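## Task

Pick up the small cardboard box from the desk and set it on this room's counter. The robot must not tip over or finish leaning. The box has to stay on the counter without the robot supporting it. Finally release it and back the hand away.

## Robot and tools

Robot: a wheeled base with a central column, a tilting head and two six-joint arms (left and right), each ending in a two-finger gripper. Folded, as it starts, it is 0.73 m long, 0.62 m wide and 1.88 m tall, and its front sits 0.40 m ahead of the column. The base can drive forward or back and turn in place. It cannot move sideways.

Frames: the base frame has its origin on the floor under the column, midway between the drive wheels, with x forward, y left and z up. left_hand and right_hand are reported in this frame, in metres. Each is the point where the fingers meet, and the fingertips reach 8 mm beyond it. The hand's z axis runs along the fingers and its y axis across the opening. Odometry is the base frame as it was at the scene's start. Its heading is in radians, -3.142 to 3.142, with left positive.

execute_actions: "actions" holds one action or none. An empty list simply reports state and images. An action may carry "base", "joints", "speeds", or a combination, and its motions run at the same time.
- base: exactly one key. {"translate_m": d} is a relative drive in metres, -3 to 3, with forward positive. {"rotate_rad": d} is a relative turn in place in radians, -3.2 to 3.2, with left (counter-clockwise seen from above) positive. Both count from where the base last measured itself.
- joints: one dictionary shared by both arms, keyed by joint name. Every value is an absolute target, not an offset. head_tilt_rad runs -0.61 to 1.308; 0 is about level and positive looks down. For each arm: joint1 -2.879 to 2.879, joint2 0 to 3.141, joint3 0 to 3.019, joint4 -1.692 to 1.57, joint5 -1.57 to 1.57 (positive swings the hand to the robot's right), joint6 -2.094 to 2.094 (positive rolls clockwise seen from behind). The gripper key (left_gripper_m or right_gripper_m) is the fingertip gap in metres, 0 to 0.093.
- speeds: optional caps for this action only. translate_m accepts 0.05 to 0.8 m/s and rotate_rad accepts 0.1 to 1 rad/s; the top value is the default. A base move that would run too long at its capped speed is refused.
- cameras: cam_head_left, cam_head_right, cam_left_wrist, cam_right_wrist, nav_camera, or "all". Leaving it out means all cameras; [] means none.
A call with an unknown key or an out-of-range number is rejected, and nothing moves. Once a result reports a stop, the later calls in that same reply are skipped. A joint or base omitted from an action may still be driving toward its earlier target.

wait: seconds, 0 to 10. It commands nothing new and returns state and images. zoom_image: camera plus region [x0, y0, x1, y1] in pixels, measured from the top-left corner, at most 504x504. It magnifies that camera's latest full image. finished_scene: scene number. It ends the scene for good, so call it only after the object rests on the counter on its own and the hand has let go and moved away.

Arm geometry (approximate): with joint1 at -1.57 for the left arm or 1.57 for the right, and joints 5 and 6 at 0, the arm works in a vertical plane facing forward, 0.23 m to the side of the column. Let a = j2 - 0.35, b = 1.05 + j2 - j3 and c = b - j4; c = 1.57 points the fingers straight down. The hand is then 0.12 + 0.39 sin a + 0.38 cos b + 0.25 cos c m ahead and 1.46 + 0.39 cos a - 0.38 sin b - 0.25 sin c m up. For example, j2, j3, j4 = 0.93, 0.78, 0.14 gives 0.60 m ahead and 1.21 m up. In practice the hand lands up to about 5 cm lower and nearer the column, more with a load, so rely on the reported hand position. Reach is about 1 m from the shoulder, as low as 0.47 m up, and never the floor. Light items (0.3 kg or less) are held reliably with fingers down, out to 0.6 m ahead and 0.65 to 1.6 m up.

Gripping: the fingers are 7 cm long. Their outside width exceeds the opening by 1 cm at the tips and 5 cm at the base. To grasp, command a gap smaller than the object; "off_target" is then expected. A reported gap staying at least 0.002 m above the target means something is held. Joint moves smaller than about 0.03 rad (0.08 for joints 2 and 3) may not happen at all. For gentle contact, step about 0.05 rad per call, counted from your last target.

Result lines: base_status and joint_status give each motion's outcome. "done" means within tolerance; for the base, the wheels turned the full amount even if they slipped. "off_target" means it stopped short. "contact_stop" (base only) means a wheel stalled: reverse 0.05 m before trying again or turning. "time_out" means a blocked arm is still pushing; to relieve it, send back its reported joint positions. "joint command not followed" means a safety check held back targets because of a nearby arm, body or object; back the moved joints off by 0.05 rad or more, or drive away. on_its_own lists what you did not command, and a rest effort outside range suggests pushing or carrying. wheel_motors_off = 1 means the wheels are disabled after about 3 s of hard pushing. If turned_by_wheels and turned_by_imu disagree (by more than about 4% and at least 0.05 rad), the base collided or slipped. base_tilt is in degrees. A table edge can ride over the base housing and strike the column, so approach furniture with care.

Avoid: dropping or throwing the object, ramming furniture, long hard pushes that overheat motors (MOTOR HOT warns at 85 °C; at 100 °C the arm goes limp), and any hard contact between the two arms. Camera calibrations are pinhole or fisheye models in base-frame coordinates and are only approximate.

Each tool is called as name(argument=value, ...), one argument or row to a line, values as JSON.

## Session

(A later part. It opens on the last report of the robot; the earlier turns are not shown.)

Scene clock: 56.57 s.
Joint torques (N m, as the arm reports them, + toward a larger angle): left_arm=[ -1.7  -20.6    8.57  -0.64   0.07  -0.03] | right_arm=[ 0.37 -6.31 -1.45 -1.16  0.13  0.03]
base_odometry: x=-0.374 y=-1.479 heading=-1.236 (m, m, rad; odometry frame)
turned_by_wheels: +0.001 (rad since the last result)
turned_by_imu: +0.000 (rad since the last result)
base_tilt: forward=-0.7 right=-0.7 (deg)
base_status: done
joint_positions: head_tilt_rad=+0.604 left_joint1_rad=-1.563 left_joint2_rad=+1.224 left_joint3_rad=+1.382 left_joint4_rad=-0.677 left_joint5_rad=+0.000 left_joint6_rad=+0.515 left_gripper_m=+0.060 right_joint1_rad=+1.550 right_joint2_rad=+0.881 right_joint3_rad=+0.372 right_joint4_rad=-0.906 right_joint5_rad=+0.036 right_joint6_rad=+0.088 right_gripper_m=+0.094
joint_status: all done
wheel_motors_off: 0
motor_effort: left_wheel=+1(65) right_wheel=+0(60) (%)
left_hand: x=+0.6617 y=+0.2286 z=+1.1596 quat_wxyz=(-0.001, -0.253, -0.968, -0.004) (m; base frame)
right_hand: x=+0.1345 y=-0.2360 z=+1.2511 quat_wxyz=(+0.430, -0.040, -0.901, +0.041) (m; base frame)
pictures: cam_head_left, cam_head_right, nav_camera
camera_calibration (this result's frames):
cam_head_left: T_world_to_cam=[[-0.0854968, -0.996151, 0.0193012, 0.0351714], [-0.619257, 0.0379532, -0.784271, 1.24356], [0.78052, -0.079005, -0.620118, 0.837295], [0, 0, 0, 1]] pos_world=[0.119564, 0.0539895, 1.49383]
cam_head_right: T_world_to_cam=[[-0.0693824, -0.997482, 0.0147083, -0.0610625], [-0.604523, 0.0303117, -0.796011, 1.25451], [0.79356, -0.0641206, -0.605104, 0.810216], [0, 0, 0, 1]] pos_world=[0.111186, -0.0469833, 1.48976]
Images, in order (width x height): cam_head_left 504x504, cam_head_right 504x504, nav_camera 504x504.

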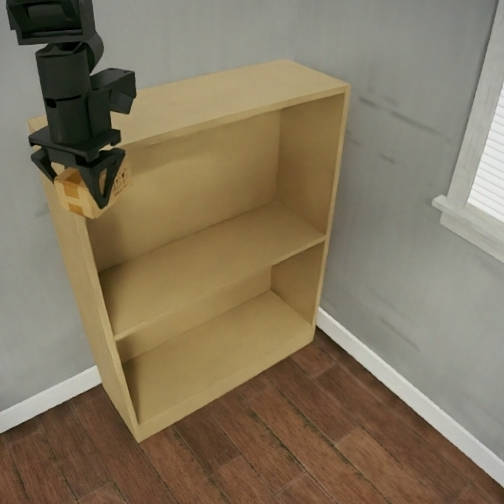

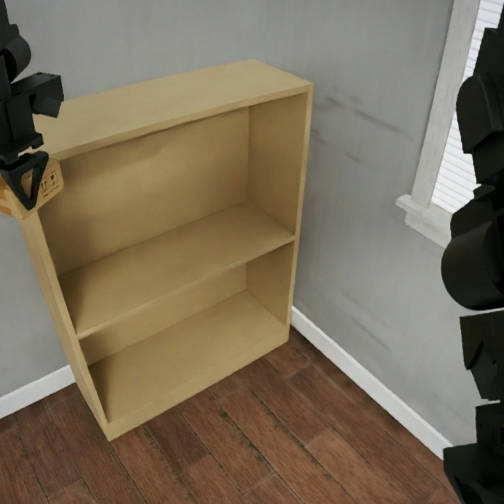

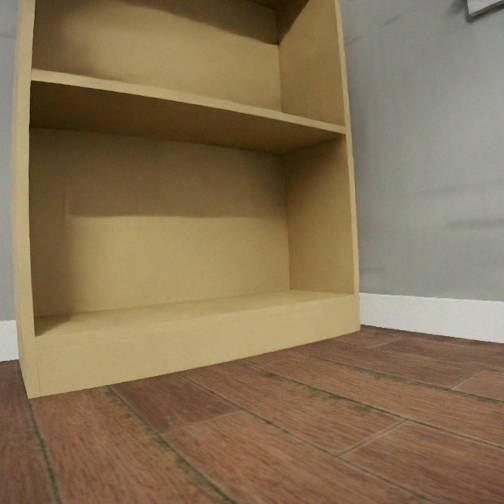

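execute_actions(
  actions=[
    {"base":{"translate_m":0.51}},
  ],
  cameras=[],
)

execute_actions(
  actions=[
    {"joints":{"left_joint2_rad":1.36,"left_joint3_rad":1.5,"left_joint4_rad":-0.66}},
  ],
  cameras=["cam_head_left","cam_left_wrist"],
)

Scene clock: 60.60 s.
Joint torques (N m, as the arm reports them, + toward a larger angle): left_arm=[ -1.93 -20.09   8.41  -0.49   0.06  -0.06] | right_arm=[ 0.37 -5.98 -1.51 -1.16  0.13  0.03]
base_odometry: x=-0.206 y=-1.960 heading=-1.235 (m, m, rad; odometry frame)
turned_by_wheels: +0.000 (rad since the last result)
turned_by_imu: -0.001 (rad since the last result)
base_tilt: forward=-0.8 right=-0.6 (deg)
base_status: done
joint_positions: head_tilt_rad=+0.604 left_joint1_rad=-1.563 left_joint2_rad=+1.224 left_joint3_rad=+1.383 left_joint4_rad=-0.679 left_joint5_rad=+0.000 left_joint6_rad=+0.515 left_gripper_m=+0.060 right_joint1_rad=+1.550 right_joint2_rad=+0.881 right_joint3_rad=+0.373 right_joint4_rad=-0.906 right_joint5_rad=+0.036 right_joint6_rad=+0.088 right_gripper_m=+0.094
joint_status: not commanded
wheel_motors_off: 0
motor_effort: left_wheel=+0(36) right_wheel=+0(39) (%)
left_hand: x=+0.6616 y=+0.2286 z=+1.1596 quat_wxyz=(-0.001, -0.253, -0.968, -0.004) (m; base frame)
right_hand: x=+0.1352 y=-0.2360 z=+1.2509 quat_wxyz=(+0.429, -0.040, -0.902, +0.041) (m; base frame)
pictures: none
No camera images: the call's "cameras" was empty. Leave "cameras" out to get every camera's image.

Scene clock: 61.50 s.
Joint torques (N m, as the arm reports them, + toward a larger angle): left_arm=[ -1.67 -23.13   8.09   0.17   0.06  -0.05] | right_arm=[ 0.38 -5.98 -1.42 -1.15  0.13  0.03]
base_odometry: x=-0.206 y=-1.960 heading=-1.235 (m, m, rad; odometry frame)
turned_by_wheels: +0.000 (rad since the last result)
turned_by_imu: +0.000 (rad since the last result)
base_tilt: forward=-0.8 right=-0.6 (deg)
base_status: not commanded
joint_positions: head_tilt_rad=+0.604 left_joint1_rad=-1.563 left_joint2_rad=+1.375 left_joint3_rad=+1.480 left_joint4_rad=-0.670 left_joint5_rad=+0.000 left_joint6_rad=+0.515 left_gripper_m=+0.060 right_joint1_rad=+1.550 right_joint2_rad=+0.881 right_joint3_rad=+0.373 right_joint4_rad=-0.906 right_joint5_rad=+0.036 right_joint6_rad=+0.088 right_gripper_m=+0.094
joint_status: all done
wheel_motors_off: 0
motor_effort: left_wheel=+1(2) right_wheel=-1(1) (%)
left_hand: x=+0.6677 y=+0.2290 z=+1.0998 quat_wxyz=(+0.021, -0.253, -0.967, +0.002) (m; base frame)
right_hand: x=+0.1352 y=-0.2360 z=+1.2509 quat_wxyz=(+0.429, -0.040, -0.902, +0.041) (m; base frame)
pictures: cam_head_left, cam_left_wrist
camera_calibration (this result's frames):
cam_head_left: T_world_to_cam=[[-0.0854932, -0.996151, 0.0193175, 0.0351461], [-0.619406, 0.0379532, -0.784153, 1.24338], [0.780402, -0.079005, -0.620267, 0.83753], [0, 0, 0, 1]] pos_world=[0.119555, 0.0539895, 1.49382]
cam_left_wrist: T_world_to_cam=[[-0.482003, -0.876148, 0.00610318, 0.517613], [-0.687761, 0.382661, 0.616891, -0.303185], [-0.542823, 0.293146, -0.787025, 1.28439], [0, 0, 0, 1]] pos_world=[0.738169, 0.193009, 1.19472]
Images, in order (width x height): cam_head_left 504x504, cam_left_wrist 504x504.

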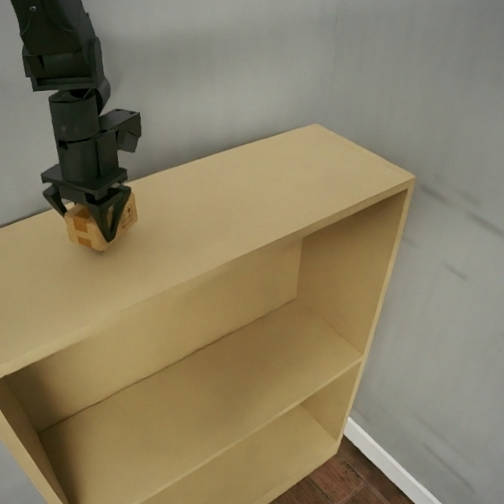

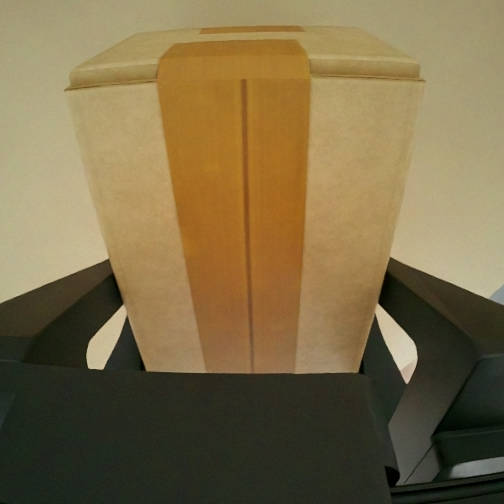

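Not touching yet.

execute_actions(
  actions=[
    {"joints":{"left_joint2_rad":1.42}},
  ],
  cameras=[],
)

execute_actions(
  actions=[
    {"joints":{"left_joint2_rad":1.47}},
  ],
  cameras=["cam_head_left","cam_left_wrist"],
)

Scene clock: 62.87 s.
Joint torques (N m, as the arm reports them, + toward a larger angle): left_arm=[ -1.59 -20.84   7.75   0.11   0.06  -0.06] | right_arm=[ 0.36 -6.01 -1.64 -1.1   0.13  0.03]
base_odometry: x=-0.206 y=-1.960 heading=-1.235 (m, m, rad; odometry frame)
turned_by_wheels: +0.000 (rad since the last result)
turned_by_imu: +0.000 (rad since the last result)
base_tilt: forward=-0.7 right=-0.7 (deg)
base_status: not commanded
joint_positions: head_tilt_rad=+0.604 left_joint1_rad=-1.563 left_joint2_rad=+1.407 left_joint3_rad=+1.480 left_joint4_rad=-0.669 left_joint5_rad=+0.000 left_joint6_rad=+0.514 left_gripper_m=+0.060 right_joint1_rad=+1.550 right_joint2_rad=+0.881 right_joint3_rad=+0.373 right_joint4_rad=-0.906 right_joint5_rad=+0.036 right_joint6_rad=+0.088 right_gripper_m=+0.094
joint_status: all done
wheel_motors_off: 0
motor_effort: left_wheel=+1(2) right_wheel=-1(1) (%)
left_hand: x=+0.6565 y=+0.2290 z=+1.0829 quat_wxyz=(+0.036, -0.252, -0.967, +0.006) (m; base frame)
right_hand: x=+0.1352 y=-0.2360 z=+1.2509 quat_wxyz=(+0.429, -0.040, -0.902, +0.041) (m; base frame)
pictures: none
No camera images: the call's "cameras" was empty. Leave "cameras" out to get every camera's image.

Scene clock: 63.40 s.
Joint torques (N m, as the arm reports them, + toward a larger angle): left_arm=[ -1.57 -17.01   7.78   0.06   0.07  -0.04] | right_arm=[ 0.37 -6.13 -1.55 -1.15  0.13  0.03]
base_odometry: x=-0.206 y=-1.960 heading=-1.235 (m, m, rad; odometry frame)
turned_by_wheels: +0.000 (rad since the last result)
turned_by_imu: +0.000 (rad since the last result)
base_tilt: forward=-0.7 right=-0.6 (deg)
base_status: not commanded
joint_positions: head_tilt_rad=+0.604 left_joint1_rad=-1.563 left_joint2_rad=+1.410 left_joint3_rad=+1.480 left_joint4_rad=-0.669 left_joint5_rad=+0.000 left_joint6_rad=+0.514 left_gripper_m=+0.060 right_joint1_rad=+1.550 right_joint2_rad=+0.881 right_joint3_rad=+0.373 right_joint4_rad=-0.906 right_joint5_rad=+0.036 right_joint6_rad=+0.088 right_gripper_m=+0.094
joint_status: all done
wheel_motors_off: 0
motor_effort: left_wheel=+1(1) right_wheel=-1(1) (%)
left_hand: x=+0.6556 y=+0.2290 z=+1.0813 quat_wxyz=(+0.037, -0.252, -0.967, +0.007) (m; base frame)
right_hand: x=+0.1352 y=-0.2360 z=+1.2509 quat_wxyz=(+0.429, -0.040, -0.902, +0.041) (m; base frame)
pictures: cam_head_left, cam_left_wrist
camera_calibration (this result's frames):
cam_head_left: T_world_to_cam=[[-0.0854932, -0.996151, 0.0193175, 0.0351461], [-0.619406, 0.0379532, -0.784153, 1.24338], [0.780402, -0.079005, -0.620267, 0.83753], [0, 0, 0, 1]] pos_world=[0.119555, 0.0539895, 1.49382]
cam_left_wrist: T_world_to_cam=[[-0.480682, -0.876615, 0.0221445, 0.493861], [-0.667289, 0.382051, 0.639346, -0.337662], [-0.568921, 0.292545, -0.7686, 1.26056], [0, 0, 0, 1]] pos_world=[0.729229, 0.19316, 1.17381]
Images, in order (width x height): cam_head_left 504x504, cam_left_wrist 504x504.

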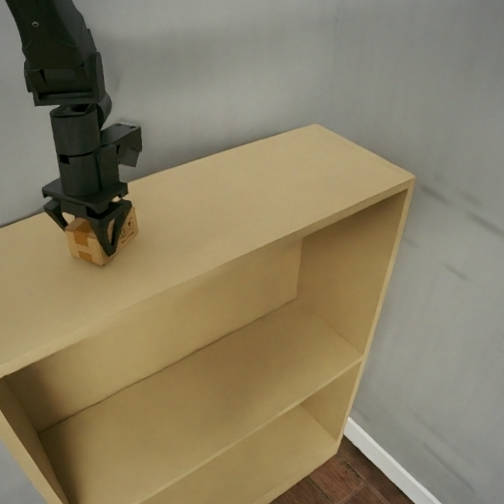

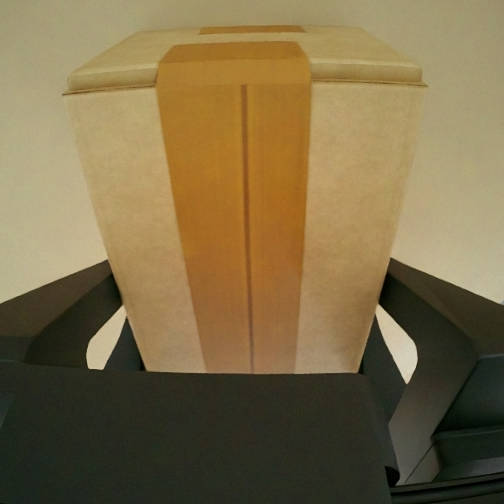

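execute_actions(
  actions=[
    {"joints":{"left_joint2_rad":1.41,"left_gripper_m":0.093}},
  ],
  cameras=[],
)

execute_actions(
  actions=[
    {"joints":{"left_joint2_rad":1.2,"left_joint3_rad":1.4,"left_joint4_rad":-0.7}},
  ],
  cameras=[],
)

execute_actions(
  actions=[
    {"base":{"translate_m":-0.5}},
  ],
  cameras=["cam_head_left","cam_right_wrist"],
)

Scene clock: 64.70 s.
Joint torques (N m, as the arm reports them, + toward a larger angle): left_arm=[ -1.69 -21.78   7.74   0.04   0.04  -0.03] | right_arm=[ 0.35 -6.01 -1.48 -1.14  0.13  0.02]
base_odometry: x=-0.206 y=-1.960 heading=-1.235 (m, m, rad; odometry frame)
turned_by_wheels: +0.000 (rad since the last result)
turned_by_imu: +0.000 (rad since the last result)
base_tilt: forward=-0.7 right=-0.6 (deg)
base_status: not commanded
joint_positions: head_tilt_rad=+0.604 left_joint1_rad=-1.563 left_joint2_rad=+1.408 left_joint3_rad=+1.480 left_joint4_rad=-0.669 left_joint5_rad=+0.000 left_joint6_rad=+0.514 left_gripper_m=+0.093 right_joint1_rad=+1.550 right_joint2_rad=+0.881 right_joint3_rad=+0.373 right_joint4_rad=-0.906 right_joint5_rad=+0.036 right_joint6_rad=+0.088 right_gripper_m=+0.094
joint_status: all done
wheel_motors_off: 0
motor_effort: left_wheel=+1(1) right_wheel=-1(1) (%)
left_hand: x=+0.6564 y=+0.2290 z=+1.0825 quat_wxyz=(+0.036, -0.252, -0.967, +0.006) (m; base frame)
right_hand: x=+0.1352 y=-0.2360 z=+1.2509 quat_wxyz=(+0.429, -0.040, -0.902, +0.041) (m; base frame)
pictures: none
No camera images: the call's "cameras" was empty. Leave "cameras" out to get every camera's image.

Scene clock: 65.93 s.
Joint torques (N m, as the arm reports them, + toward a larger angle): left_arm=[ -1.81 -20.24   8.5   -0.39   0.05  -0.05] | right_arm=[ 0.44 -5.73 -1.56 -1.19  0.13  0.03]
base_odometry: x=-0.206 y=-1.960 heading=-1.235 (m, m, rad; odometry frame)
turned_by_wheels: +0.000 (rad since the last result)
turned_by_imu: +0.000 (rad since the last result)
base_tilt: forward=-0.8 right=-0.6 (deg)
base_status: not commanded
joint_positions: head_tilt_rad=+0.604 left_joint1_rad=-1.563 left_joint2_rad=+1.186 left_joint3_rad=+1.385 left_joint4_rad=-0.691 left_joint5_rad=+0.000 left_joint6_rad=+0.514 left_gripper_m=+0.093 right_joint1_rad=+1.550 right_joint2_rad=+0.881 right_joint3_rad=+0.373 right_joint4_rad=-0.906 right_joint5_rad=+0.036 right_joint6_rad=+0.088 right_gripper_m=+0.094
joint_status: all done
wheel_motors_off: 0
motor_effort: left_wheel=+1(1) right_wheel=-1(2) (%)
left_hand: x=+0.6704 y=+0.2285 z=+1.1807 quat_wxyz=(-0.014, -0.252, -0.968, -0.007) (m; base frame)
right_hand: x=+0.1352 y=-0.2360 z=+1.2509 quat_wxyz=(+0.429, -0.040, -0.902, +0.041) (m; base frame)
pictures: none
No camera images: the call's "cameras" was empty. Leave "cameras" out to get every camera's image.

Scene clock: 68.47 s.
Joint torques (N m, as the arm reports them, + toward a larger angle): left_arm=[ -1.86 -19.85   8.6   -0.33   0.06  -0.06] | right_arm=[ 0.39 -6.05 -1.14 -1.15  0.13  0.03]
base_odometry: x=-0.370 y=-1.488 heading=-1.234 (m, m, rad; odometry frame)
turned_by_wheels: +0.002 (rad since the last result)
turned_by_imu: +0.001 (rad since the last result)
base_tilt: forward=-0.7 right=-0.7 (deg)
base_status: done
joint_positions: head_tilt_rad=+0.604 left_joint1_rad=-1.563 left_joint2_rad=+1.186 left_joint3_rad=+1.385 left_joint4_rad=-0.691 left_joint5_rad=+0.000 left_joint6_rad=+0.514 left_gripper_m=+0.093 right_joint1_rad=+1.550 right_joint2_rad=+0.881 right_joint3_rad=+0.370 right_joint4_rad=-0.906 right_joint5_rad=+0.036 right_joint6_rad=+0.088 right_gripper_m=+0.094
joint_status: not commanded
wheel_motors_off: 0
motor_effort: left_wheel=+2(62) right_wheel=-2(52) (%)
left_hand: x=+0.6703 y=+0.2285 z=+1.1805 quat_wxyz=(-0.014, -0.252, -0.968, -0.007) (m; base frame)
right_hand: x=+0.1332 y=-0.2359 z=+1.2516 quat_wxyz=(+0.431, -0.040, -0.901, +0.041) (m; base frame)
pictures: cam_head_left, cam_right_wrist
camera_calibration (this result's frames):
cam_head_left: T_world_to_cam=[[-0.0854887, -0.996151, 0.0193373, 0.0351154], [-0.619588, 0.0379532, -0.784009, 1.24317], [0.780258, -0.079005, -0.620448, 0.837816], [0, 0, 0, 1]] pos_world=[0.119545, 0.0539895, 1.4938]
cam_right_wrist: T_world_to_cam=[[-0.045582, -0.993184, 0.107276, -0.363637], [-0.030235, 0.10871, 0.993614, -1.21152], [-0.998503, 0.0420474, -0.0349841, 0.309027], [0, 0, 0, 1]] pos_world=[0.255358, -0.242448, 1.25361]
Images, in order (width x height): cam_head_left 504x504, cam_right_wrist 504x504.

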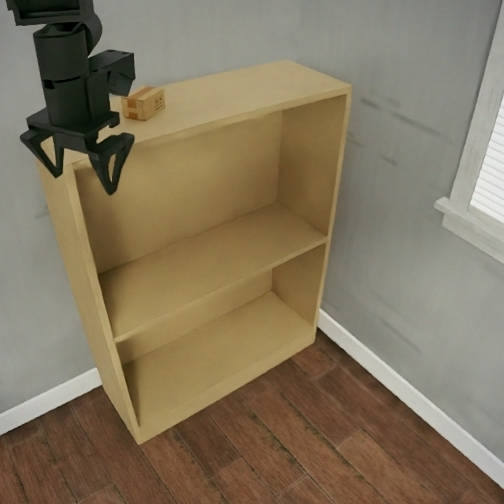

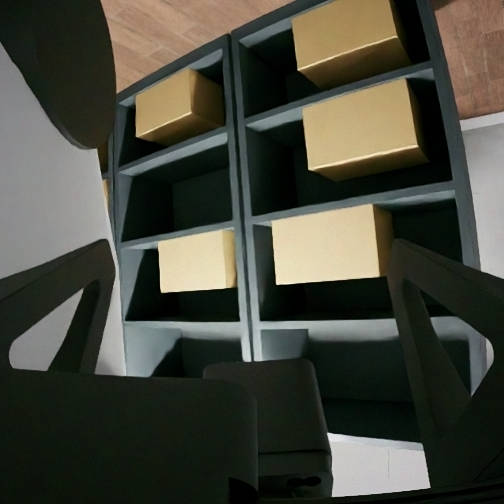

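execute_actions(
  actions=[
    {"base":{"rotate_rad":-2.75},"joints":{"head_tilt_rad":0.3,"left_joint2_rad":0.9,"left_joint3_rad":0.42,"left_joint4_rad":-0.95,"left_joint6_rad":0}},
  ],
  cameras=["cam_head_left","nav_camera"],
)

Scene clock: 73.60 s.
Joint torques (N m, as the arm reports them, + toward a larger angle): left_arm=[-1.67 -9.24 -0.38 -2.05  0.03 -0.07] | right_arm=[ 0.33 -6.   -1.16 -1.16  0.13  0.03]
base_odometry: x=-0.370 y=-1.488 heading=+2.300 (m, m, rad; odometry frame)
turned_by_wheels: -2.749 (rad since the last result)
turned_by_imu: -2.706 (rad since the last result)
base_tilt: forward=-0.8 right=-0.6 (deg)
base_status: done
joint_positions: head_tilt_rad=+0.319 left_joint1_rad=-1.563 left_joint2_rad=+0.910 left_joint3_rad=+0.418 left_joint4_rad=-0.936 left_joint5_rad=+0.000 left_joint6_rad=+0.014 left_gripper_m=+0.093 right_joint1_rad=+1.550 right_joint2_rad=+0.881 right_joint3_rad=+0.370 right_joint4_rad=-0.906 right_joint5_rad=+0.036 right_joint6_rad=+0.088 right_gripper_m=+0.094
joint_status: all done
wheel_motors_off: 0
motor_effort: left_wheel=+4(55) right_wheel=-3(48) (%)
left_hand: x=+0.1485 y=+0.2261 z=+1.2478 quat_wxyz=(+0.437, -0.003, -0.900, +0.001) (m; base frame)
right_hand: x=+0.1332 y=-0.2359 z=+1.2516 quat_wxyz=(+0.431, -0.040, -0.901, +0.041) (m; base frame)
pictures: cam_head_left, nav_camera
camera_calibration (this result's frames):
cam_head_left: T_world_to_cam=[[-0.0874766, -0.996151, -0.00548484, 0.0734408], [-0.374098, 0.0379532, -0.926612, 1.45051], [0.923254, -0.079005, -0.375979, 0.454183], [0, 0, 0, 1]] pos_world=[0.12973, 0.0539895, 1.51522]
Images, in order (width x height): cam_head_left 504x504, nav_camera 504x504.

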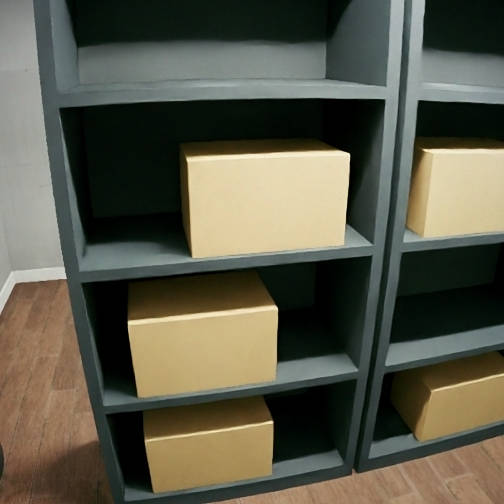

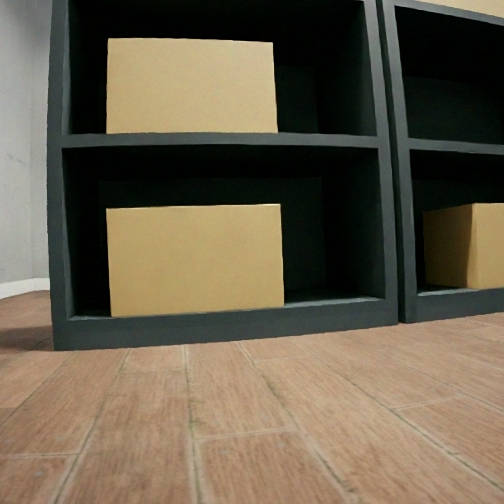

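execute_actions(
  actions=[
    {"base":{"rotate_rad":2.75}},
  ],
  cameras=[],
)

execute_actions(
  actions=[
    {"joints":{"head_tilt_rad":0.6,"left_joint2_rad":1.2,"left_joint3_rad":1.4,"left_joint4_rad":-0.7,"left_joint6_rad":0.53}},
  ],
  cameras=[],
)

execute_actions(
  actions=[
    {"base":{"translate_m":0.5}},
  ],
  cameras=[],
)

execute_actions(
  actions=[
    {"joints":{"left_joint2_rad":1.3,"left_joint3_rad":1.45,"left_joint4_rad":-0.67}},
  ],
  cameras=["cam_head_left","cam_left_wrist"],
)

Scene clock: 79.67 s.
Joint torques (N m, as the arm reports them, + toward a larger angle): left_arm=[-1.94 -9.12 -0.38 -2.05  0.01 -0.06] | right_arm=[ 0.33 -5.94 -1.12 -1.14  0.13  0.03]
base_odometry: x=-0.370 y=-1.488 heading=-1.234 (m, m, rad; odometry frame)
turned_by_wheels: +2.749 (rad since the last result)
turned_by_imu: +2.701 (rad since the last result)
base_tilt: forward=-0.7 right=-0.7 (deg)
base_status: done
joint_positions: head_tilt_rad=+0.319 left_joint1_rad=-1.563 left_joint2_rad=+0.910 left_joint3_rad=+0.418 left_joint4_rad=-0.936 left_joint5_rad=+0.000 left_joint6_rad=+0.014 left_gripper_m=+0.093 right_joint1_rad=+1.550 right_joint2_rad=+0.881 right_joint3_rad=+0.370 right_joint4_rad=-0.906 right_joint5_rad=+0.036 right_joint6_rad=+0.088 right_gripper_m=+0.094
joint_status: not commanded
wheel_motors_off: 0
motor_effort: left_wheel=-3(38) right_wheel=+3(44) (%)
left_hand: x=+0.1485 y=+0.2261 z=+1.2478 quat_wxyz=(+0.437, -0.003, -0.900, +0.001) (m; base frame)
right_hand: x=+0.1332 y=-0.2359 z=+1.2516 quat_wxyz=(+0.431, -0.040, -0.901, +0.041) (m; base frame)
pictures: none
No camera images: the call's "cameras" was empty. Leave "cameras" out to get every camera's image.

Scene clock: 81.20 s.
Joint torques (N m, as the arm reports them, + toward a larger angle): left_arm=[ -1.68 -20.62   8.65   0.24   0.05   0.21] | right_arm=[ 0.26 -5.93 -1.22 -1.13  0.13  0.03]
base_odometry: x=-0.370 y=-1.488 heading=-1.234 (m, m, rad; odometry frame)
turned_by_wheels: +0.000 (rad since the last result)
turned_by_imu: -0.001 (rad since the last result)
base_tilt: forward=-0.8 right=-0.7 (deg)
base_status: not commanded
joint_positions: head_tilt_rad=+0.603 left_joint1_rad=-1.563 left_joint2_rad=+1.194 left_joint3_rad=+1.383 left_joint4_rad=-0.708 left_joint5_rad=+0.000 left_joint6_rad=+0.515 left_gripper_m=+0.093 right_joint1_rad=+1.550 right_joint2_rad=+0.881 right_joint3_rad=+0.370 right_joint4_rad=-0.906 right_joint5_rad=+0.036 right_joint6_rad=+0.088 right_gripper_m=+0.094
joint_status: all done
wheel_motors_off: 0
motor_effort: left_wheel=-7(7) right_wheel=+7(7) (%)
left_hand: x=+0.6631 y=+0.2285 z=+1.1757 quat_wxyz=(-0.001, -0.253, -0.967, -0.004) (m; base frame)
right_hand: x=+0.1332 y=-0.2359 z=+1.2516 quat_wxyz=(+0.431, -0.040, -0.901, +0.041) (m; base frame)
pictures: none
No camera images: the call's "cameras" was empty. Leave "cameras" out to get every camera's image.

Scene clock: 83.80 s.
Joint torques (N m, as the arm reports them, + toward a larger angle): left_arm=[ -1.67 -20.38   8.57   0.18   0.05   0.2 ] | right_arm=[ 0.33 -6.14 -1.3  -1.15  0.13  0.03]
base_odometry: x=-0.205 y=-1.960 heading=-1.233 (m, m, rad; odometry frame)
turned_by_wheels: +0.001 (rad since the last result)
turned_by_imu: +0.000 (rad since the last result)
base_tilt: forward=-0.7 right=-0.7 (deg)
base_status: done
joint_positions: head_tilt_rad=+0.604 left_joint1_rad=-1.563 left_joint2_rad=+1.194 left_joint3_rad=+1.383 left_joint4_rad=-0.708 left_joint5_rad=+0.000 left_joint6_rad=+0.515 left_gripper_m=+0.093 right_joint1_rad=+1.550 right_joint2_rad=+0.881 right_joint3_rad=+0.372 right_joint4_rad=-0.906 right_joint5_rad=+0.036 right_joint6_rad=+0.088 right_gripper_m=+0.094
joint_status: not commanded
wheel_motors_off: 0
motor_effort: left_wheel=+1(69) right_wheel=+0(64) (%)
left_hand: x=+0.6631 y=+0.2285 z=+1.1757 quat_wxyz=(-0.001, -0.253, -0.967, -0.004) (m; base frame)
right_hand: x=+0.1344 y=-0.2360 z=+1.2512 quat_wxyz=(+0.430, -0.040, -0.901, +0.041) (m; base frame)
pictures: none
No camera images: the call's "cameras" was empty. Leave "cameras" out to get every camera's image.

Scene clock: 84.67 s.
Joint torques (N m, as the arm reports them, + toward a larger angle): left_arm=[ -1.74 -21.9    8.22   0.21   0.05   0.19] | right_arm=[ 0.33 -6.02 -1.33 -1.14  0.13  0.03]
base_odometry: x=-0.205 y=-1.960 heading=-1.233 (m, m, rad; odometry frame)
turned_by_wheels: +0.000 (rad since the last result)
turned_by_imu: +0.000 (rad since the last result)
base_tilt: forward=-0.7 right=-0.6 (deg)
base_status: not commanded
joint_positions: head_tilt_rad=+0.604 left_joint1_rad=-1.563 left_joint2_rad=+1.305 left_joint3_rad=+1.431 left_joint4_rad=-0.681 left_joint5_rad=+0.000 left_joint6_rad=+0.515 left_gripper_m=+0.093 right_joint1_rad=+1.550 right_joint2_rad=+0.881 right_joint3_rad=+0.372 right_joint4_rad=-0.906 right_joint5_rad=+0.036 right_joint6_rad=+0.088 right_gripper_m=+0.094
joint_status: all done
wheel_motors_off: 0
motor_effort: left_wheel=+1(1) right_wheel=-1(1) (%)
left_hand: x=+0.6619 y=+0.2288 z=+1.1273 quat_wxyz=(+0.016, -0.253, -0.967, +0.001) (m; base frame)
right_hand: x=+0.1344 y=-0.2360 z=+1.2512 quat_wxyz=(+0.430, -0.040, -0.901, +0.041) (m; base frame)
pictures: cam_head_left, cam_left_wrist
camera_calibration (this result's frames):
cam_head_left: T_world_to_cam=[[-0.0854941, -0.996151, 0.0193132, 0.0351528], [-0.619367, 0.0379532, -0.784184, 1.24343], [0.780433, -0.079005, -0.620228, 0.837468], [0, 0, 0, 1]] pos_world=[0.119558, 0.0539895, 1.49382]
cam_left_wrist: T_world_to_cam=[[-0.482763, -0.87575, 0.00131389, 0.520323], [-0.693527, 0.383226, 0.610048, -0.312558], [-0.534753, 0.293597, -0.792364, 1.30348], [0, 0, 0, 1]] pos_world=[0.731465, 0.192756, 1.22282]
Images, in order (width x height): cam_head_left 504x504, cam_left_wrist 504x504.

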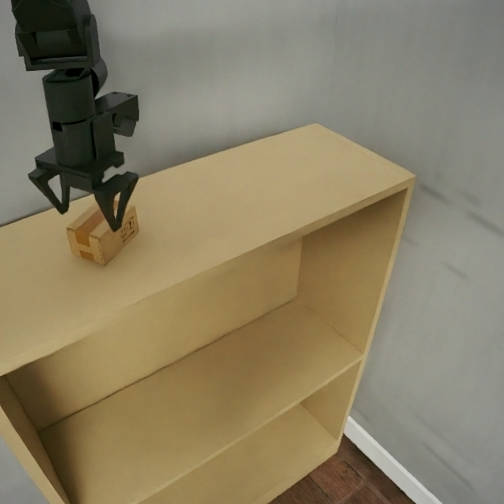

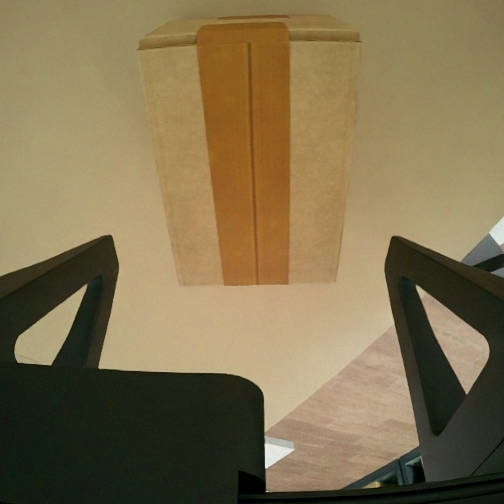

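execute_actions(
  actions=[
    {"joints":{"left_joint2_rad":1.4,"left_joint3_rad":1.5,"left_joint4_rad":-0.66}},
  ],
  cameras=[],
)

execute_actions(
  actions=[
    {"joints":{"left_gripper_m":0.03}},
  ],
  cameras=[],
)

execute_actions(
  actions=[
    {"joints":{"left_joint2_rad":1.15,"left_joint3_rad":1.35,"left_joint4_rad":-0.7}},
  ],
  cameras=[],
)

execute_actions(
  actions=[
    {"base":{"translate_m":-0.15},"joints":{"left_joint2_rad":0.7,"left_joint3_rad":0.75,"left_joint4_rad":-0.57,"left_joint6_rad":0,"head_tilt_rad":0.55}},
  ],
  cameras=[],
)

execute_actions(
  actions=[
    {"base":{"rotate_rad":-2.3}},
  ],
)

Scene clock: 86.97 s.
Joint torques (N m, as the arm reports them, + toward a larger angle): left_arm=[ -1.74 -21.74   7.54   0.25   0.06   0.2 ] | right_arm=[ 0.35 -5.96 -1.48 -1.16  0.13  0.03]
base_odometry: x=-0.205 y=-1.960 heading=-1.233 (m, m, rad; odometry frame)
turned_by_wheels: +0.000 (rad since the last result)
turned_by_imu: -0.001 (rad since the last result)
base_tilt: forward=-0.7 right=-0.6 (deg)
base_status: not commanded
joint_positions: head_tilt_rad=+0.604 left_joint1_rad=-1.563 left_joint2_rad=+1.402 left_joint3_rad=+1.482 left_joint4_rad=-0.671 left_joint5_rad=+0.000 left_joint6_rad=+0.515 left_gripper_m=+0.093 right_joint1_rad=+1.550 right_joint2_rad=+0.881 right_joint3_rad=+0.372 right_joint4_rad=-0.906 right_joint5_rad=+0.036 right_joint6_rad=+0.088 right_gripper_m=+0.094
joint_status: all done
wheel_motors_off: 0
motor_effort: left_wheel=+1(1) right_wheel=-1(2) (%)
left_hand: x=+0.6591 y=+0.2290 z=+1.0860 quat_wxyz=(+0.033, -0.253, -0.967, +0.006) (m; base frame)
right_hand: x=+0.1344 y=-0.2360 z=+1.2512 quat_wxyz=(+0.430, -0.040, -0.901, +0.041) (m; base frame)
pictures: none
No camera images: the call's "cameras" was empty. Leave "cameras" out to get every camera's image.

Scene clock: 87.60 s.
Joint torques (N m, as the arm reports them, + toward a larger angle): left_arm=[ -1.82 -22.     7.65   0.21   0.07   0.19] | right_arm=[ 0.33 -5.77 -1.37 -1.16  0.12  0.03]
base_odometry: x=-0.205 y=-1.960 heading=-1.233 (m, m, rad; odometry frame)
turned_by_wheels: +0.000 (rad since the last result)
turned_by_imu: +0.000 (rad since the last result)
base_tilt: forward=-0.8 right=-0.6 (deg)
base_status: not commanded
joint_positions: head_tilt_rad=+0.604 left_joint1_rad=-1.563 left_joint2_rad=+1.402 left_joint3_rad=+1.482 left_joint4_rad=-0.671 left_joint5_rad=+0.000 left_joint6_rad=+0.517 left_gripper_m=+0.060 right_joint1_rad=+1.550 right_joint2_rad=+0.881 right_joint3_rad=+0.372 right_joint4_rad=-0.906 right_joint5_rad=+0.036 right_joint6_rad=+0.088 right_gripper_m=+0.094
joint_status: left_gripper_m off_target (ended at +0.060, target +0.030)
wheel_motors_off: 0
motor_effort: left_wheel=+1(1) right_wheel=-1(1) (%)
left_hand: x=+0.6592 y=+0.2291 z=+1.0860 quat_wxyz=(+0.033, -0.253, -0.967, +0.005) (m; base frame)
right_hand: x=+0.1344 y=-0.2360 z=+1.2512 quat_wxyz=(+0.430, -0.040, -0.901, +0.041) (m; base frame)
pictures: none
No camera images: the call's "cameras" was empty. Leave "cameras" out to get every camera's image.

Scene clock: 88.87 s.
Joint torques (N m, as the arm reports them, + toward a larger angle): left_arm=[ -1.98 -20.05   8.7   -0.38   0.07   0.19] | right_arm=[ 0.35 -5.97 -1.52 -1.1   0.13  0.03]
base_odometry: x=-0.205 y=-1.960 heading=-1.233 (m, m, rad; odometry frame)
turned_by_wheels: +0.000 (rad since the last result)
turned_by_imu: +0.000 (rad since the last result)
base_tilt: forward=-0.7 right=-0.6 (deg)
base_status: not commanded
joint_positions: head_tilt_rad=+0.604 left_joint1_rad=-1.563 left_joint2_rad=+1.143 left_joint3_rad=+1.333 left_joint4_rad=-0.693 left_joint5_rad=+0.000 left_joint6_rad=+0.517 left_gripper_m=+0.060 right_joint1_rad=+1.550 right_joint2_rad=+0.881 right_joint3_rad=+0.372 right_joint4_rad=-0.906 right_joint5_rad=+0.036 right_joint6_rad=+0.088 right_gripper_m=+0.094
joint_status: all done
wheel_motors_off: 0
motor_effort: left_wheel=+1(1) right_wheel=-1(2) (%)
left_hand: x=+0.6540 y=+0.2284 z=+1.1903 quat_wxyz=(-0.009, -0.254, -0.967, -0.006) (m; base frame)
right_hand: x=+0.1344 y=-0.2360 z=+1.2512 quat_wxyz=(+0.430, -0.040, -0.901, +0.041) (m; base frame)
pictures: none
No camera images: the call's "cameras" was empty. Leave "cameras" out to get every camera's image.

Scene clock: 90.73 s.
Joint torques (N m, as the arm reports them, + toward a larger angle): left_arm=[ -1.64 -12.29   7.21   0.24   0.02  -0.05] | right_arm=[ 0.35 -5.84 -1.07 -1.16  0.13  0.03]
base_odometry: x=-0.254 y=-1.818 heading=-1.234 (m, m, rad; odometry frame)
turned_by_wheels: -0.001 (rad since the last result)
turned_by_imu: -0.002 (rad since the last result)
base_tilt: forward=-0.7 right=-0.6 (deg)
base_status: done
joint_positions: head_tilt_rad=+0.567 left_joint1_rad=-1.563 left_joint2_rad=+0.701 left_joint3_rad=+0.734 left_joint4_rad=-0.581 left_joint5_rad=+0.000 left_joint6_rad=+0.014 left_gripper_m=+0.060 right_joint1_rad=+1.550 right_joint2_rad=+0.880 right_joint3_rad=+0.369 right_joint4_rad=-0.906 right_joint5_rad=+0.036 right_joint6_rad=+0.088 right_gripper_m=+0.094
joint_status: all done
wheel_motors_off: 0
motor_effort: left_wheel=-1(35) right_wheel=+2(51) (%)
left_hand: x=+0.4533 y=+0.2273 z=+1.2470 quat_wxyz=(+0.012, -0.005, -1.000, -0.003) (m; base frame)
right_hand: x=+0.1330 y=-0.2359 z=+1.2517 quat_wxyz=(+0.430, -0.040, -0.901, +0.041) (m; base frame)
pictures: none
No camera images: the call's "cameras" was empty. Leave "cameras" out to get every camera's image.

Scene clock: 94.37 s.
Joint torques (N m, as the arm reports them, + toward a larger angle): left_arm=[ -1.53 -12.37   7.24   0.27   0.02  -0.07] | right_arm=[ 0.35 -5.7  -1.14 -1.17  0.13  0.03]
base_odometry: x=-0.254 y=-1.818 heading=+2.750 (m, m, rad; odometry frame)
turned_by_wheels: -2.299 (rad since the last result)
turned_by_imu: -2.262 (rad since the last result)
base_tilt: forward=-0.8 right=-0.6 (deg)
base_status: done
joint_positions: head_tilt_rad=+0.567 left_joint1_rad=-1.563 left_joint2_rad=+0.701 left_joint3_rad=+0.734 left_joint4_rad=-0.581 left_joint5_rad=+0.000 left_joint6_rad=+0.014 left_gripper_m=+0.060 right_joint1_rad=+1.550 right_joint2_rad=+0.880 right_joint3_rad=+0.369 right_joint4_rad=-0.906 right_joint5_rad=+0.036 right_joint6_rad=+0.088 right_gripper_m=+0.094
joint_status: not commanded
wheel_motors_off: 0
motor_effort: left_wheel=+3(48) right_wheel=-3(56) (%)
left_hand: x=+0.4533 y=+0.2273 z=+1.2470 quat_wxyz=(+0.012, -0.005, -1.000, -0.003) (m; base frame)
right_hand: x=+0.1330 y=-0.2359 z=+1.2517 quat_wxyz=(+0.430, -0.040, -0.901, +0.041) (m; base frame)
pictures: cam_head_left, cam_head_right, cam_left_wrist, cam_right_wrist, nav_camera
camera_calibration (this result's frames):
cam_head_left: T_world_to_cam=[[-0.0861437, -0.996151, 0.0161713, 0.0400238], [-0.590252, 0.0379532, -0.806326, 1.27607], [0.802609, -0.079005, -0.59125, 0.791733], [0, 0, 0, 1]] pos_world=[0.121201, 0.0539895, 1.4964]
cam_head_right: T_world_to_cam=[[-0.0698725, -0.997482, 0.0121689, -0.0571274], [-0.5751, 0.0303117, -0.817521, 1.28616], [0.815094, -0.0641206, -0.57577, 0.763965], [0, 0, 0, 1]] pos_world=[0.112977, -0.0469833, 1.49203]
cam_left_wrist: T_world_to_cam=[[-0.0031344, -0.99988, -0.0151879, 0.249546], [-0.79643, -0.00668851, 0.604693, -0.387727], [-0.604722, 0.0139915, -0.796314, 1.38742], [0, 0, 0, 1]] pos_world=[0.530988, 0.227511, 1.34307]
cam_right_wrist: T_world_to_cam=[[-0.0456161, -0.993184, 0.107262, -0.363636], [-0.0306147, 0.108713, 0.993602, -1.21161], [-0.99849, 0.0420404, -0.0353651, 0.309331], [0, 0, 0, 1]] pos_world=[0.255183, -0.242443, 1.25381]
Images, in order (width x height): cam_head_left 504x504, cam_head_right 504x504, cam_left_wrist 504x504, cam_right_wrist 504x504, nav_camera 504x504.

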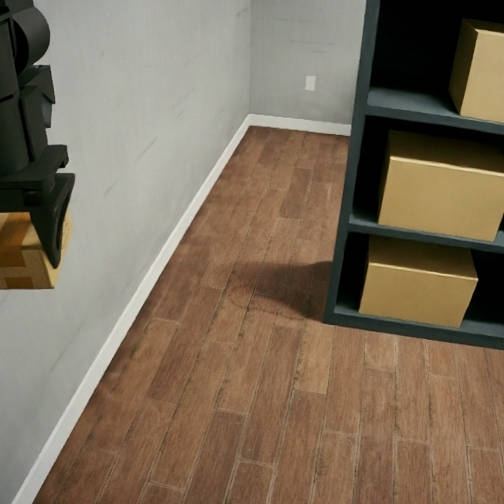

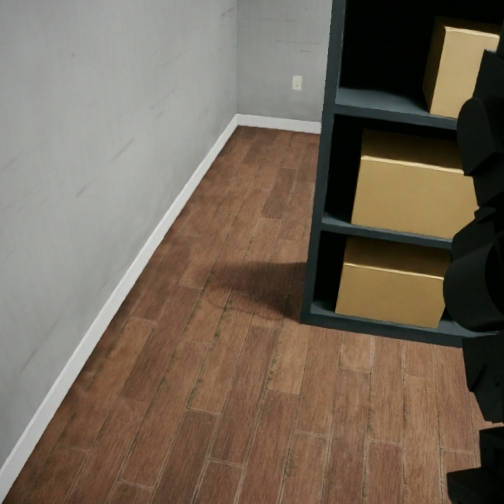

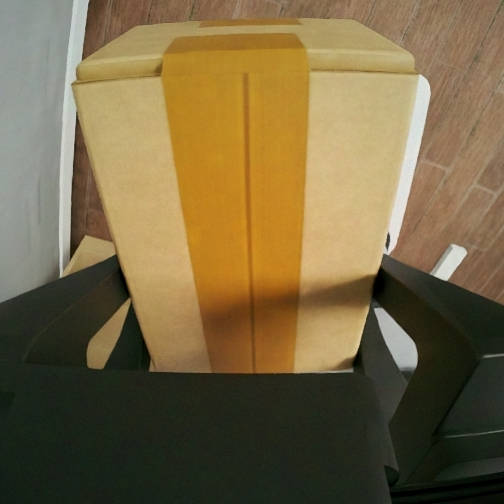

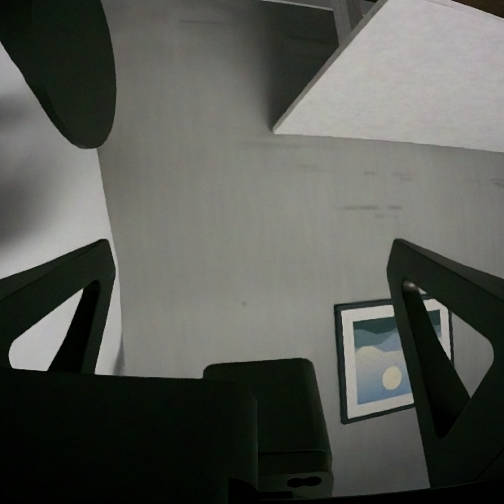

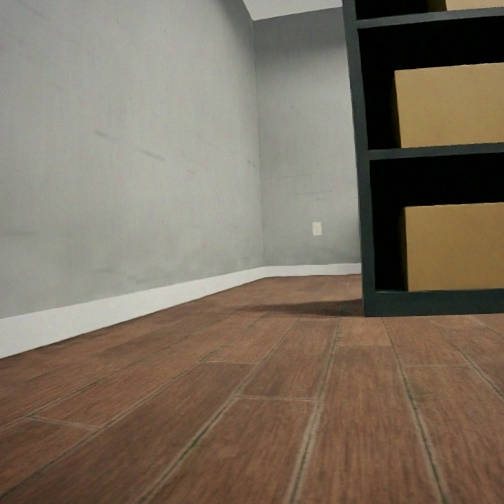

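execute_actions(
  actions=[
    {"base":{"rotate_rad":0.25}},
  ],
  cameras=[],
)

execute_actions(
  actions=[
    {"base":{"translate_m":0.55}},
  ],
  cameras=[],
)

execute_actions(
  actions=[
    {"base":{"rotate_rad":-0.36}},
  ],
  cameras=[],
)

execute_actions(
  actions=[
    {"base":{"translate_m":0.6},"joints":{"head_tilt_rad":0.9}},
  ],
  cameras=["cam_head_left","cam_head_right","nav_camera"],
)

Scene clock: 98.10 s.
Joint torques (N m, as the arm reports them, + toward a larger angle): left_arm=[ -1.67 -12.55   7.3    0.22   0.01  -0.07] | right_arm=[ 0.33 -5.97 -1.16 -1.15  0.13  0.03]
base_odometry: x=-0.254 y=-1.818 heading=+2.999 (m, m, rad; odometry frame)
turned_by_wheels: +0.250 (rad since the last result)
turned_by_imu: +0.245 (rad since the last result)
base_tilt: forward=-0.7 right=-0.6 (deg)
base_status: done
joint_positions: head_tilt_rad=+0.567 left_joint1_rad=-1.563 left_joint2_rad=+0.701 left_joint3_rad=+0.734 left_joint4_rad=-0.581 left_joint5_rad=+0.000 left_joint6_rad=+0.014 left_gripper_m=+0.060 right_joint1_rad=+1.550 right_joint2_rad=+0.880 right_joint3_rad=+0.369 right_joint4_rad=-0.906 right_joint5_rad=+0.036 right_joint6_rad=+0.088 right_gripper_m=+0.094
joint_status: not commanded
wheel_motors_off: 0
motor_effort: left_wheel=-3(21) right_wheel=+3(24) (%)
left_hand: x=+0.4533 y=+0.2273 z=+1.2470 quat_wxyz=(+0.012, -0.005, -1.000, -0.003) (m; base frame)
right_hand: x=+0.1330 y=-0.2359 z=+1.2517 quat_wxyz=(+0.430, -0.040, -0.901, +0.041) (m; base frame)
pictures: none
No camera images: the call's "cameras" was empty. Leave "cameras" out to get every camera's image.

Scene clock: 100.67 s.
Joint torques (N m, as the arm reports them, + toward a larger angle): left_arm=[ -1.74 -12.61   7.12   0.21   0.01  -0.06] | right_arm=[ 0.3  -5.61 -1.32 -1.15  0.12  0.03]
base_odometry: x=-0.799 y=-1.740 heading=+2.998 (m, m, rad; odometry frame)
turned_by_wheels: -0.001 (rad since the last result)
turned_by_imu: -0.002 (rad since the last result)
base_tilt: forward=-0.7 right=-0.6 (deg)
base_status: done
joint_positions: head_tilt_rad=+0.567 left_joint1_rad=-1.563 left_joint2_rad=+0.702 left_joint3_rad=+0.735 left_joint4_rad=-0.580 left_joint5_rad=+0.000 left_joint6_rad=+0.014 left_gripper_m=+0.060 right_joint1_rad=+1.550 right_joint2_rad=+0.880 right_joint3_rad=+0.372 right_joint4_rad=-0.906 right_joint5_rad=+0.036 right_joint6_rad=+0.088 right_gripper_m=+0.094
joint_status: not commanded
wheel_motors_off: 0
motor_effort: left_wheel=-1(58) right_wheel=+2(71) (%)
left_hand: x=+0.4542 y=+0.2273 z=+1.2469 quat_wxyz=(+0.012, -0.005, -1.000, -0.003) (m; base frame)
right_hand: x=+0.1348 y=-0.2360 z=+1.2511 quat_wxyz=(+0.429, -0.040, -0.902, +0.041) (m; base frame)
pictures: none
No camera images: the call's "cameras" was empty. Leave "cameras" out to get every camera's image.

Scene clock: 102.20 s.
Joint torques (N m, as the arm reports them, + toward a larger angle): left_arm=[ -1.81 -12.01   7.04   0.26   0.01  -0.04] | right_arm=[ 0.34 -5.63 -1.34 -1.09  0.13  0.03]
base_odometry: x=-0.799 y=-1.740 heading=+2.639 (m, m, rad; odometry frame)
turned_by_wheels: -0.359 (rad since the last result)
turned_by_imu: -0.348 (rad since the last result)
base_tilt: forward=-0.8 right=-0.6 (deg)
base_status: done
joint_positions: head_tilt_rad=+0.567 left_joint1_rad=-1.563 left_joint2_rad=+0.702 left_joint3_rad=+0.735 left_joint4_rad=-0.580 left_joint5_rad=+0.000 left_joint6_rad=+0.014 left_gripper_m=+0.060 right_joint1_rad=+1.550 right_joint2_rad=+0.880 right_joint3_rad=+0.372 right_joint4_rad=-0.906 right_joint5_rad=+0.036 right_joint6_rad=+0.088 right_gripper_m=+0.094
joint_status: not commanded
wheel_motors_off: 0
motor_effort: left_wheel=+0(44) right_wheel=-3(57) (%)
left_hand: x=+0.4542 y=+0.2273 z=+1.2469 quat_wxyz=(+0.012, -0.005, -1.000, -0.003) (m; base frame)
right_hand: x=+0.1348 y=-0.2360 z=+1.2511 quat_wxyz=(+0.429, -0.040, -0.902, +0.041) (m; base frame)
pictures: none
No camera images: the call's "cameras" was empty. Leave "cameras" out to get every camera's image.

Scene clock: 104.87 s.
Joint torques (N m, as the arm reports them, + toward a larger angle): left_arm=[ -1.82 -12.63   6.89   0.22   0.02  -0.07] | right_arm=[ 0.3  -5.98 -1.48 -1.06  0.13  0.02]
base_odometry: x=-1.325 y=-1.451 heading=+2.639 (m, m, rad; odometry frame)
turned_by_wheels: +0.000 (rad since the last result)
turned_by_imu: -0.001 (rad since the last result)
base_tilt: forward=-0.7 right=-0.7 (deg)
base_status: done
joint_positions: head_tilt_rad=+0.901 left_joint1_rad=-1.563 left_joint2_rad=+0.704 left_joint3_rad=+0.738 left_joint4_rad=-0.579 left_joint5_rad=+0.000 left_joint6_rad=+0.014 left_gripper_m=+0.060 right_joint1_rad=+1.550 right_joint2_rad=+0.881 right_joint3_rad=+0.373 right_joint4_rad=-0.906 right_joint5_rad=+0.036 right_joint6_rad=+0.088 right_gripper_m=+0.094
joint_status: all done
wheel_motors_off: 0
motor_effort: left_wheel=+0(58) right_wheel=+0(70) (%)
left_hand: x=+0.4555 y=+0.2273 z=+1.2468 quat_wxyz=(+0.011, -0.005, -1.000, -0.003) (m; base frame)
right_hand: x=+0.1352 y=-0.2360 z=+1.2509 quat_wxyz=(+0.429, -0.040, -0.902, +0.041) (m; base frame)
pictures: cam_head_left, cam_head_right, nav_camera
camera_calibration (this result's frames):
cam_head_left: T_world_to_cam=[[-0.0760766, -0.996151, 0.043527, -0.00260735], [-0.822037, 0.0379532, -0.568168, 0.920899], [0.564329, -0.079005, -0.821761, 1.15863], [0, 0, 0, 1]] pos_world=[0.102964, 0.0539895, 1.47546]
cam_head_right: T_world_to_cam=[[-0.0620178, -0.997482, 0.03441, -0.0917714], [-0.811395, 0.0303117, -0.583712, 0.93791], [0.581199, -0.0641206, -0.811231, 1.13827], [0, 0, 0, 1]] pos_world=[0.0937616, -0.0469833, 1.47403]
Images, in order (width x height): cam_head_left 504x504, cam_head_right 504x504, nav_camera 504x504.

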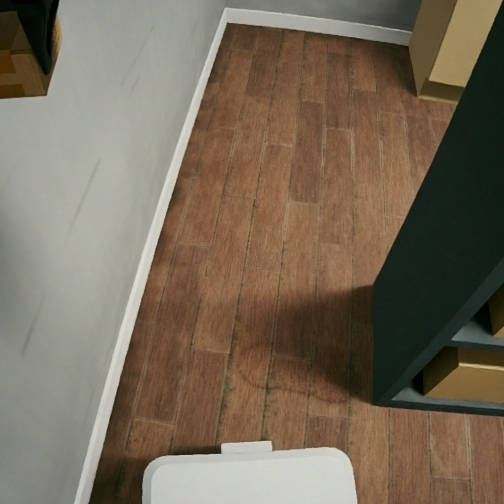

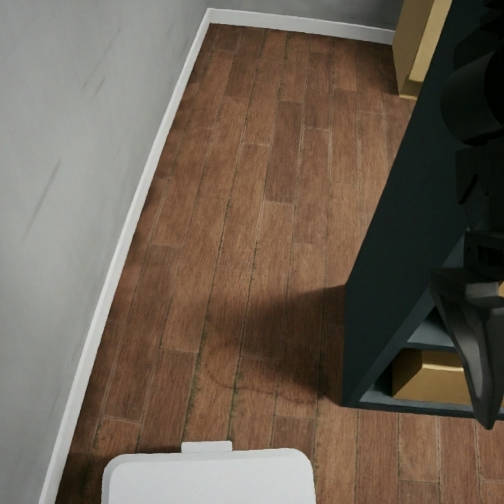

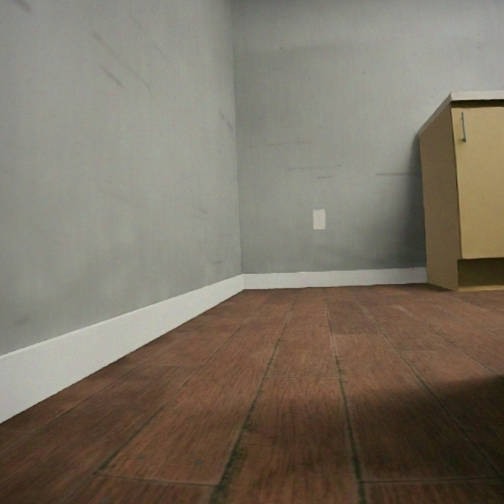

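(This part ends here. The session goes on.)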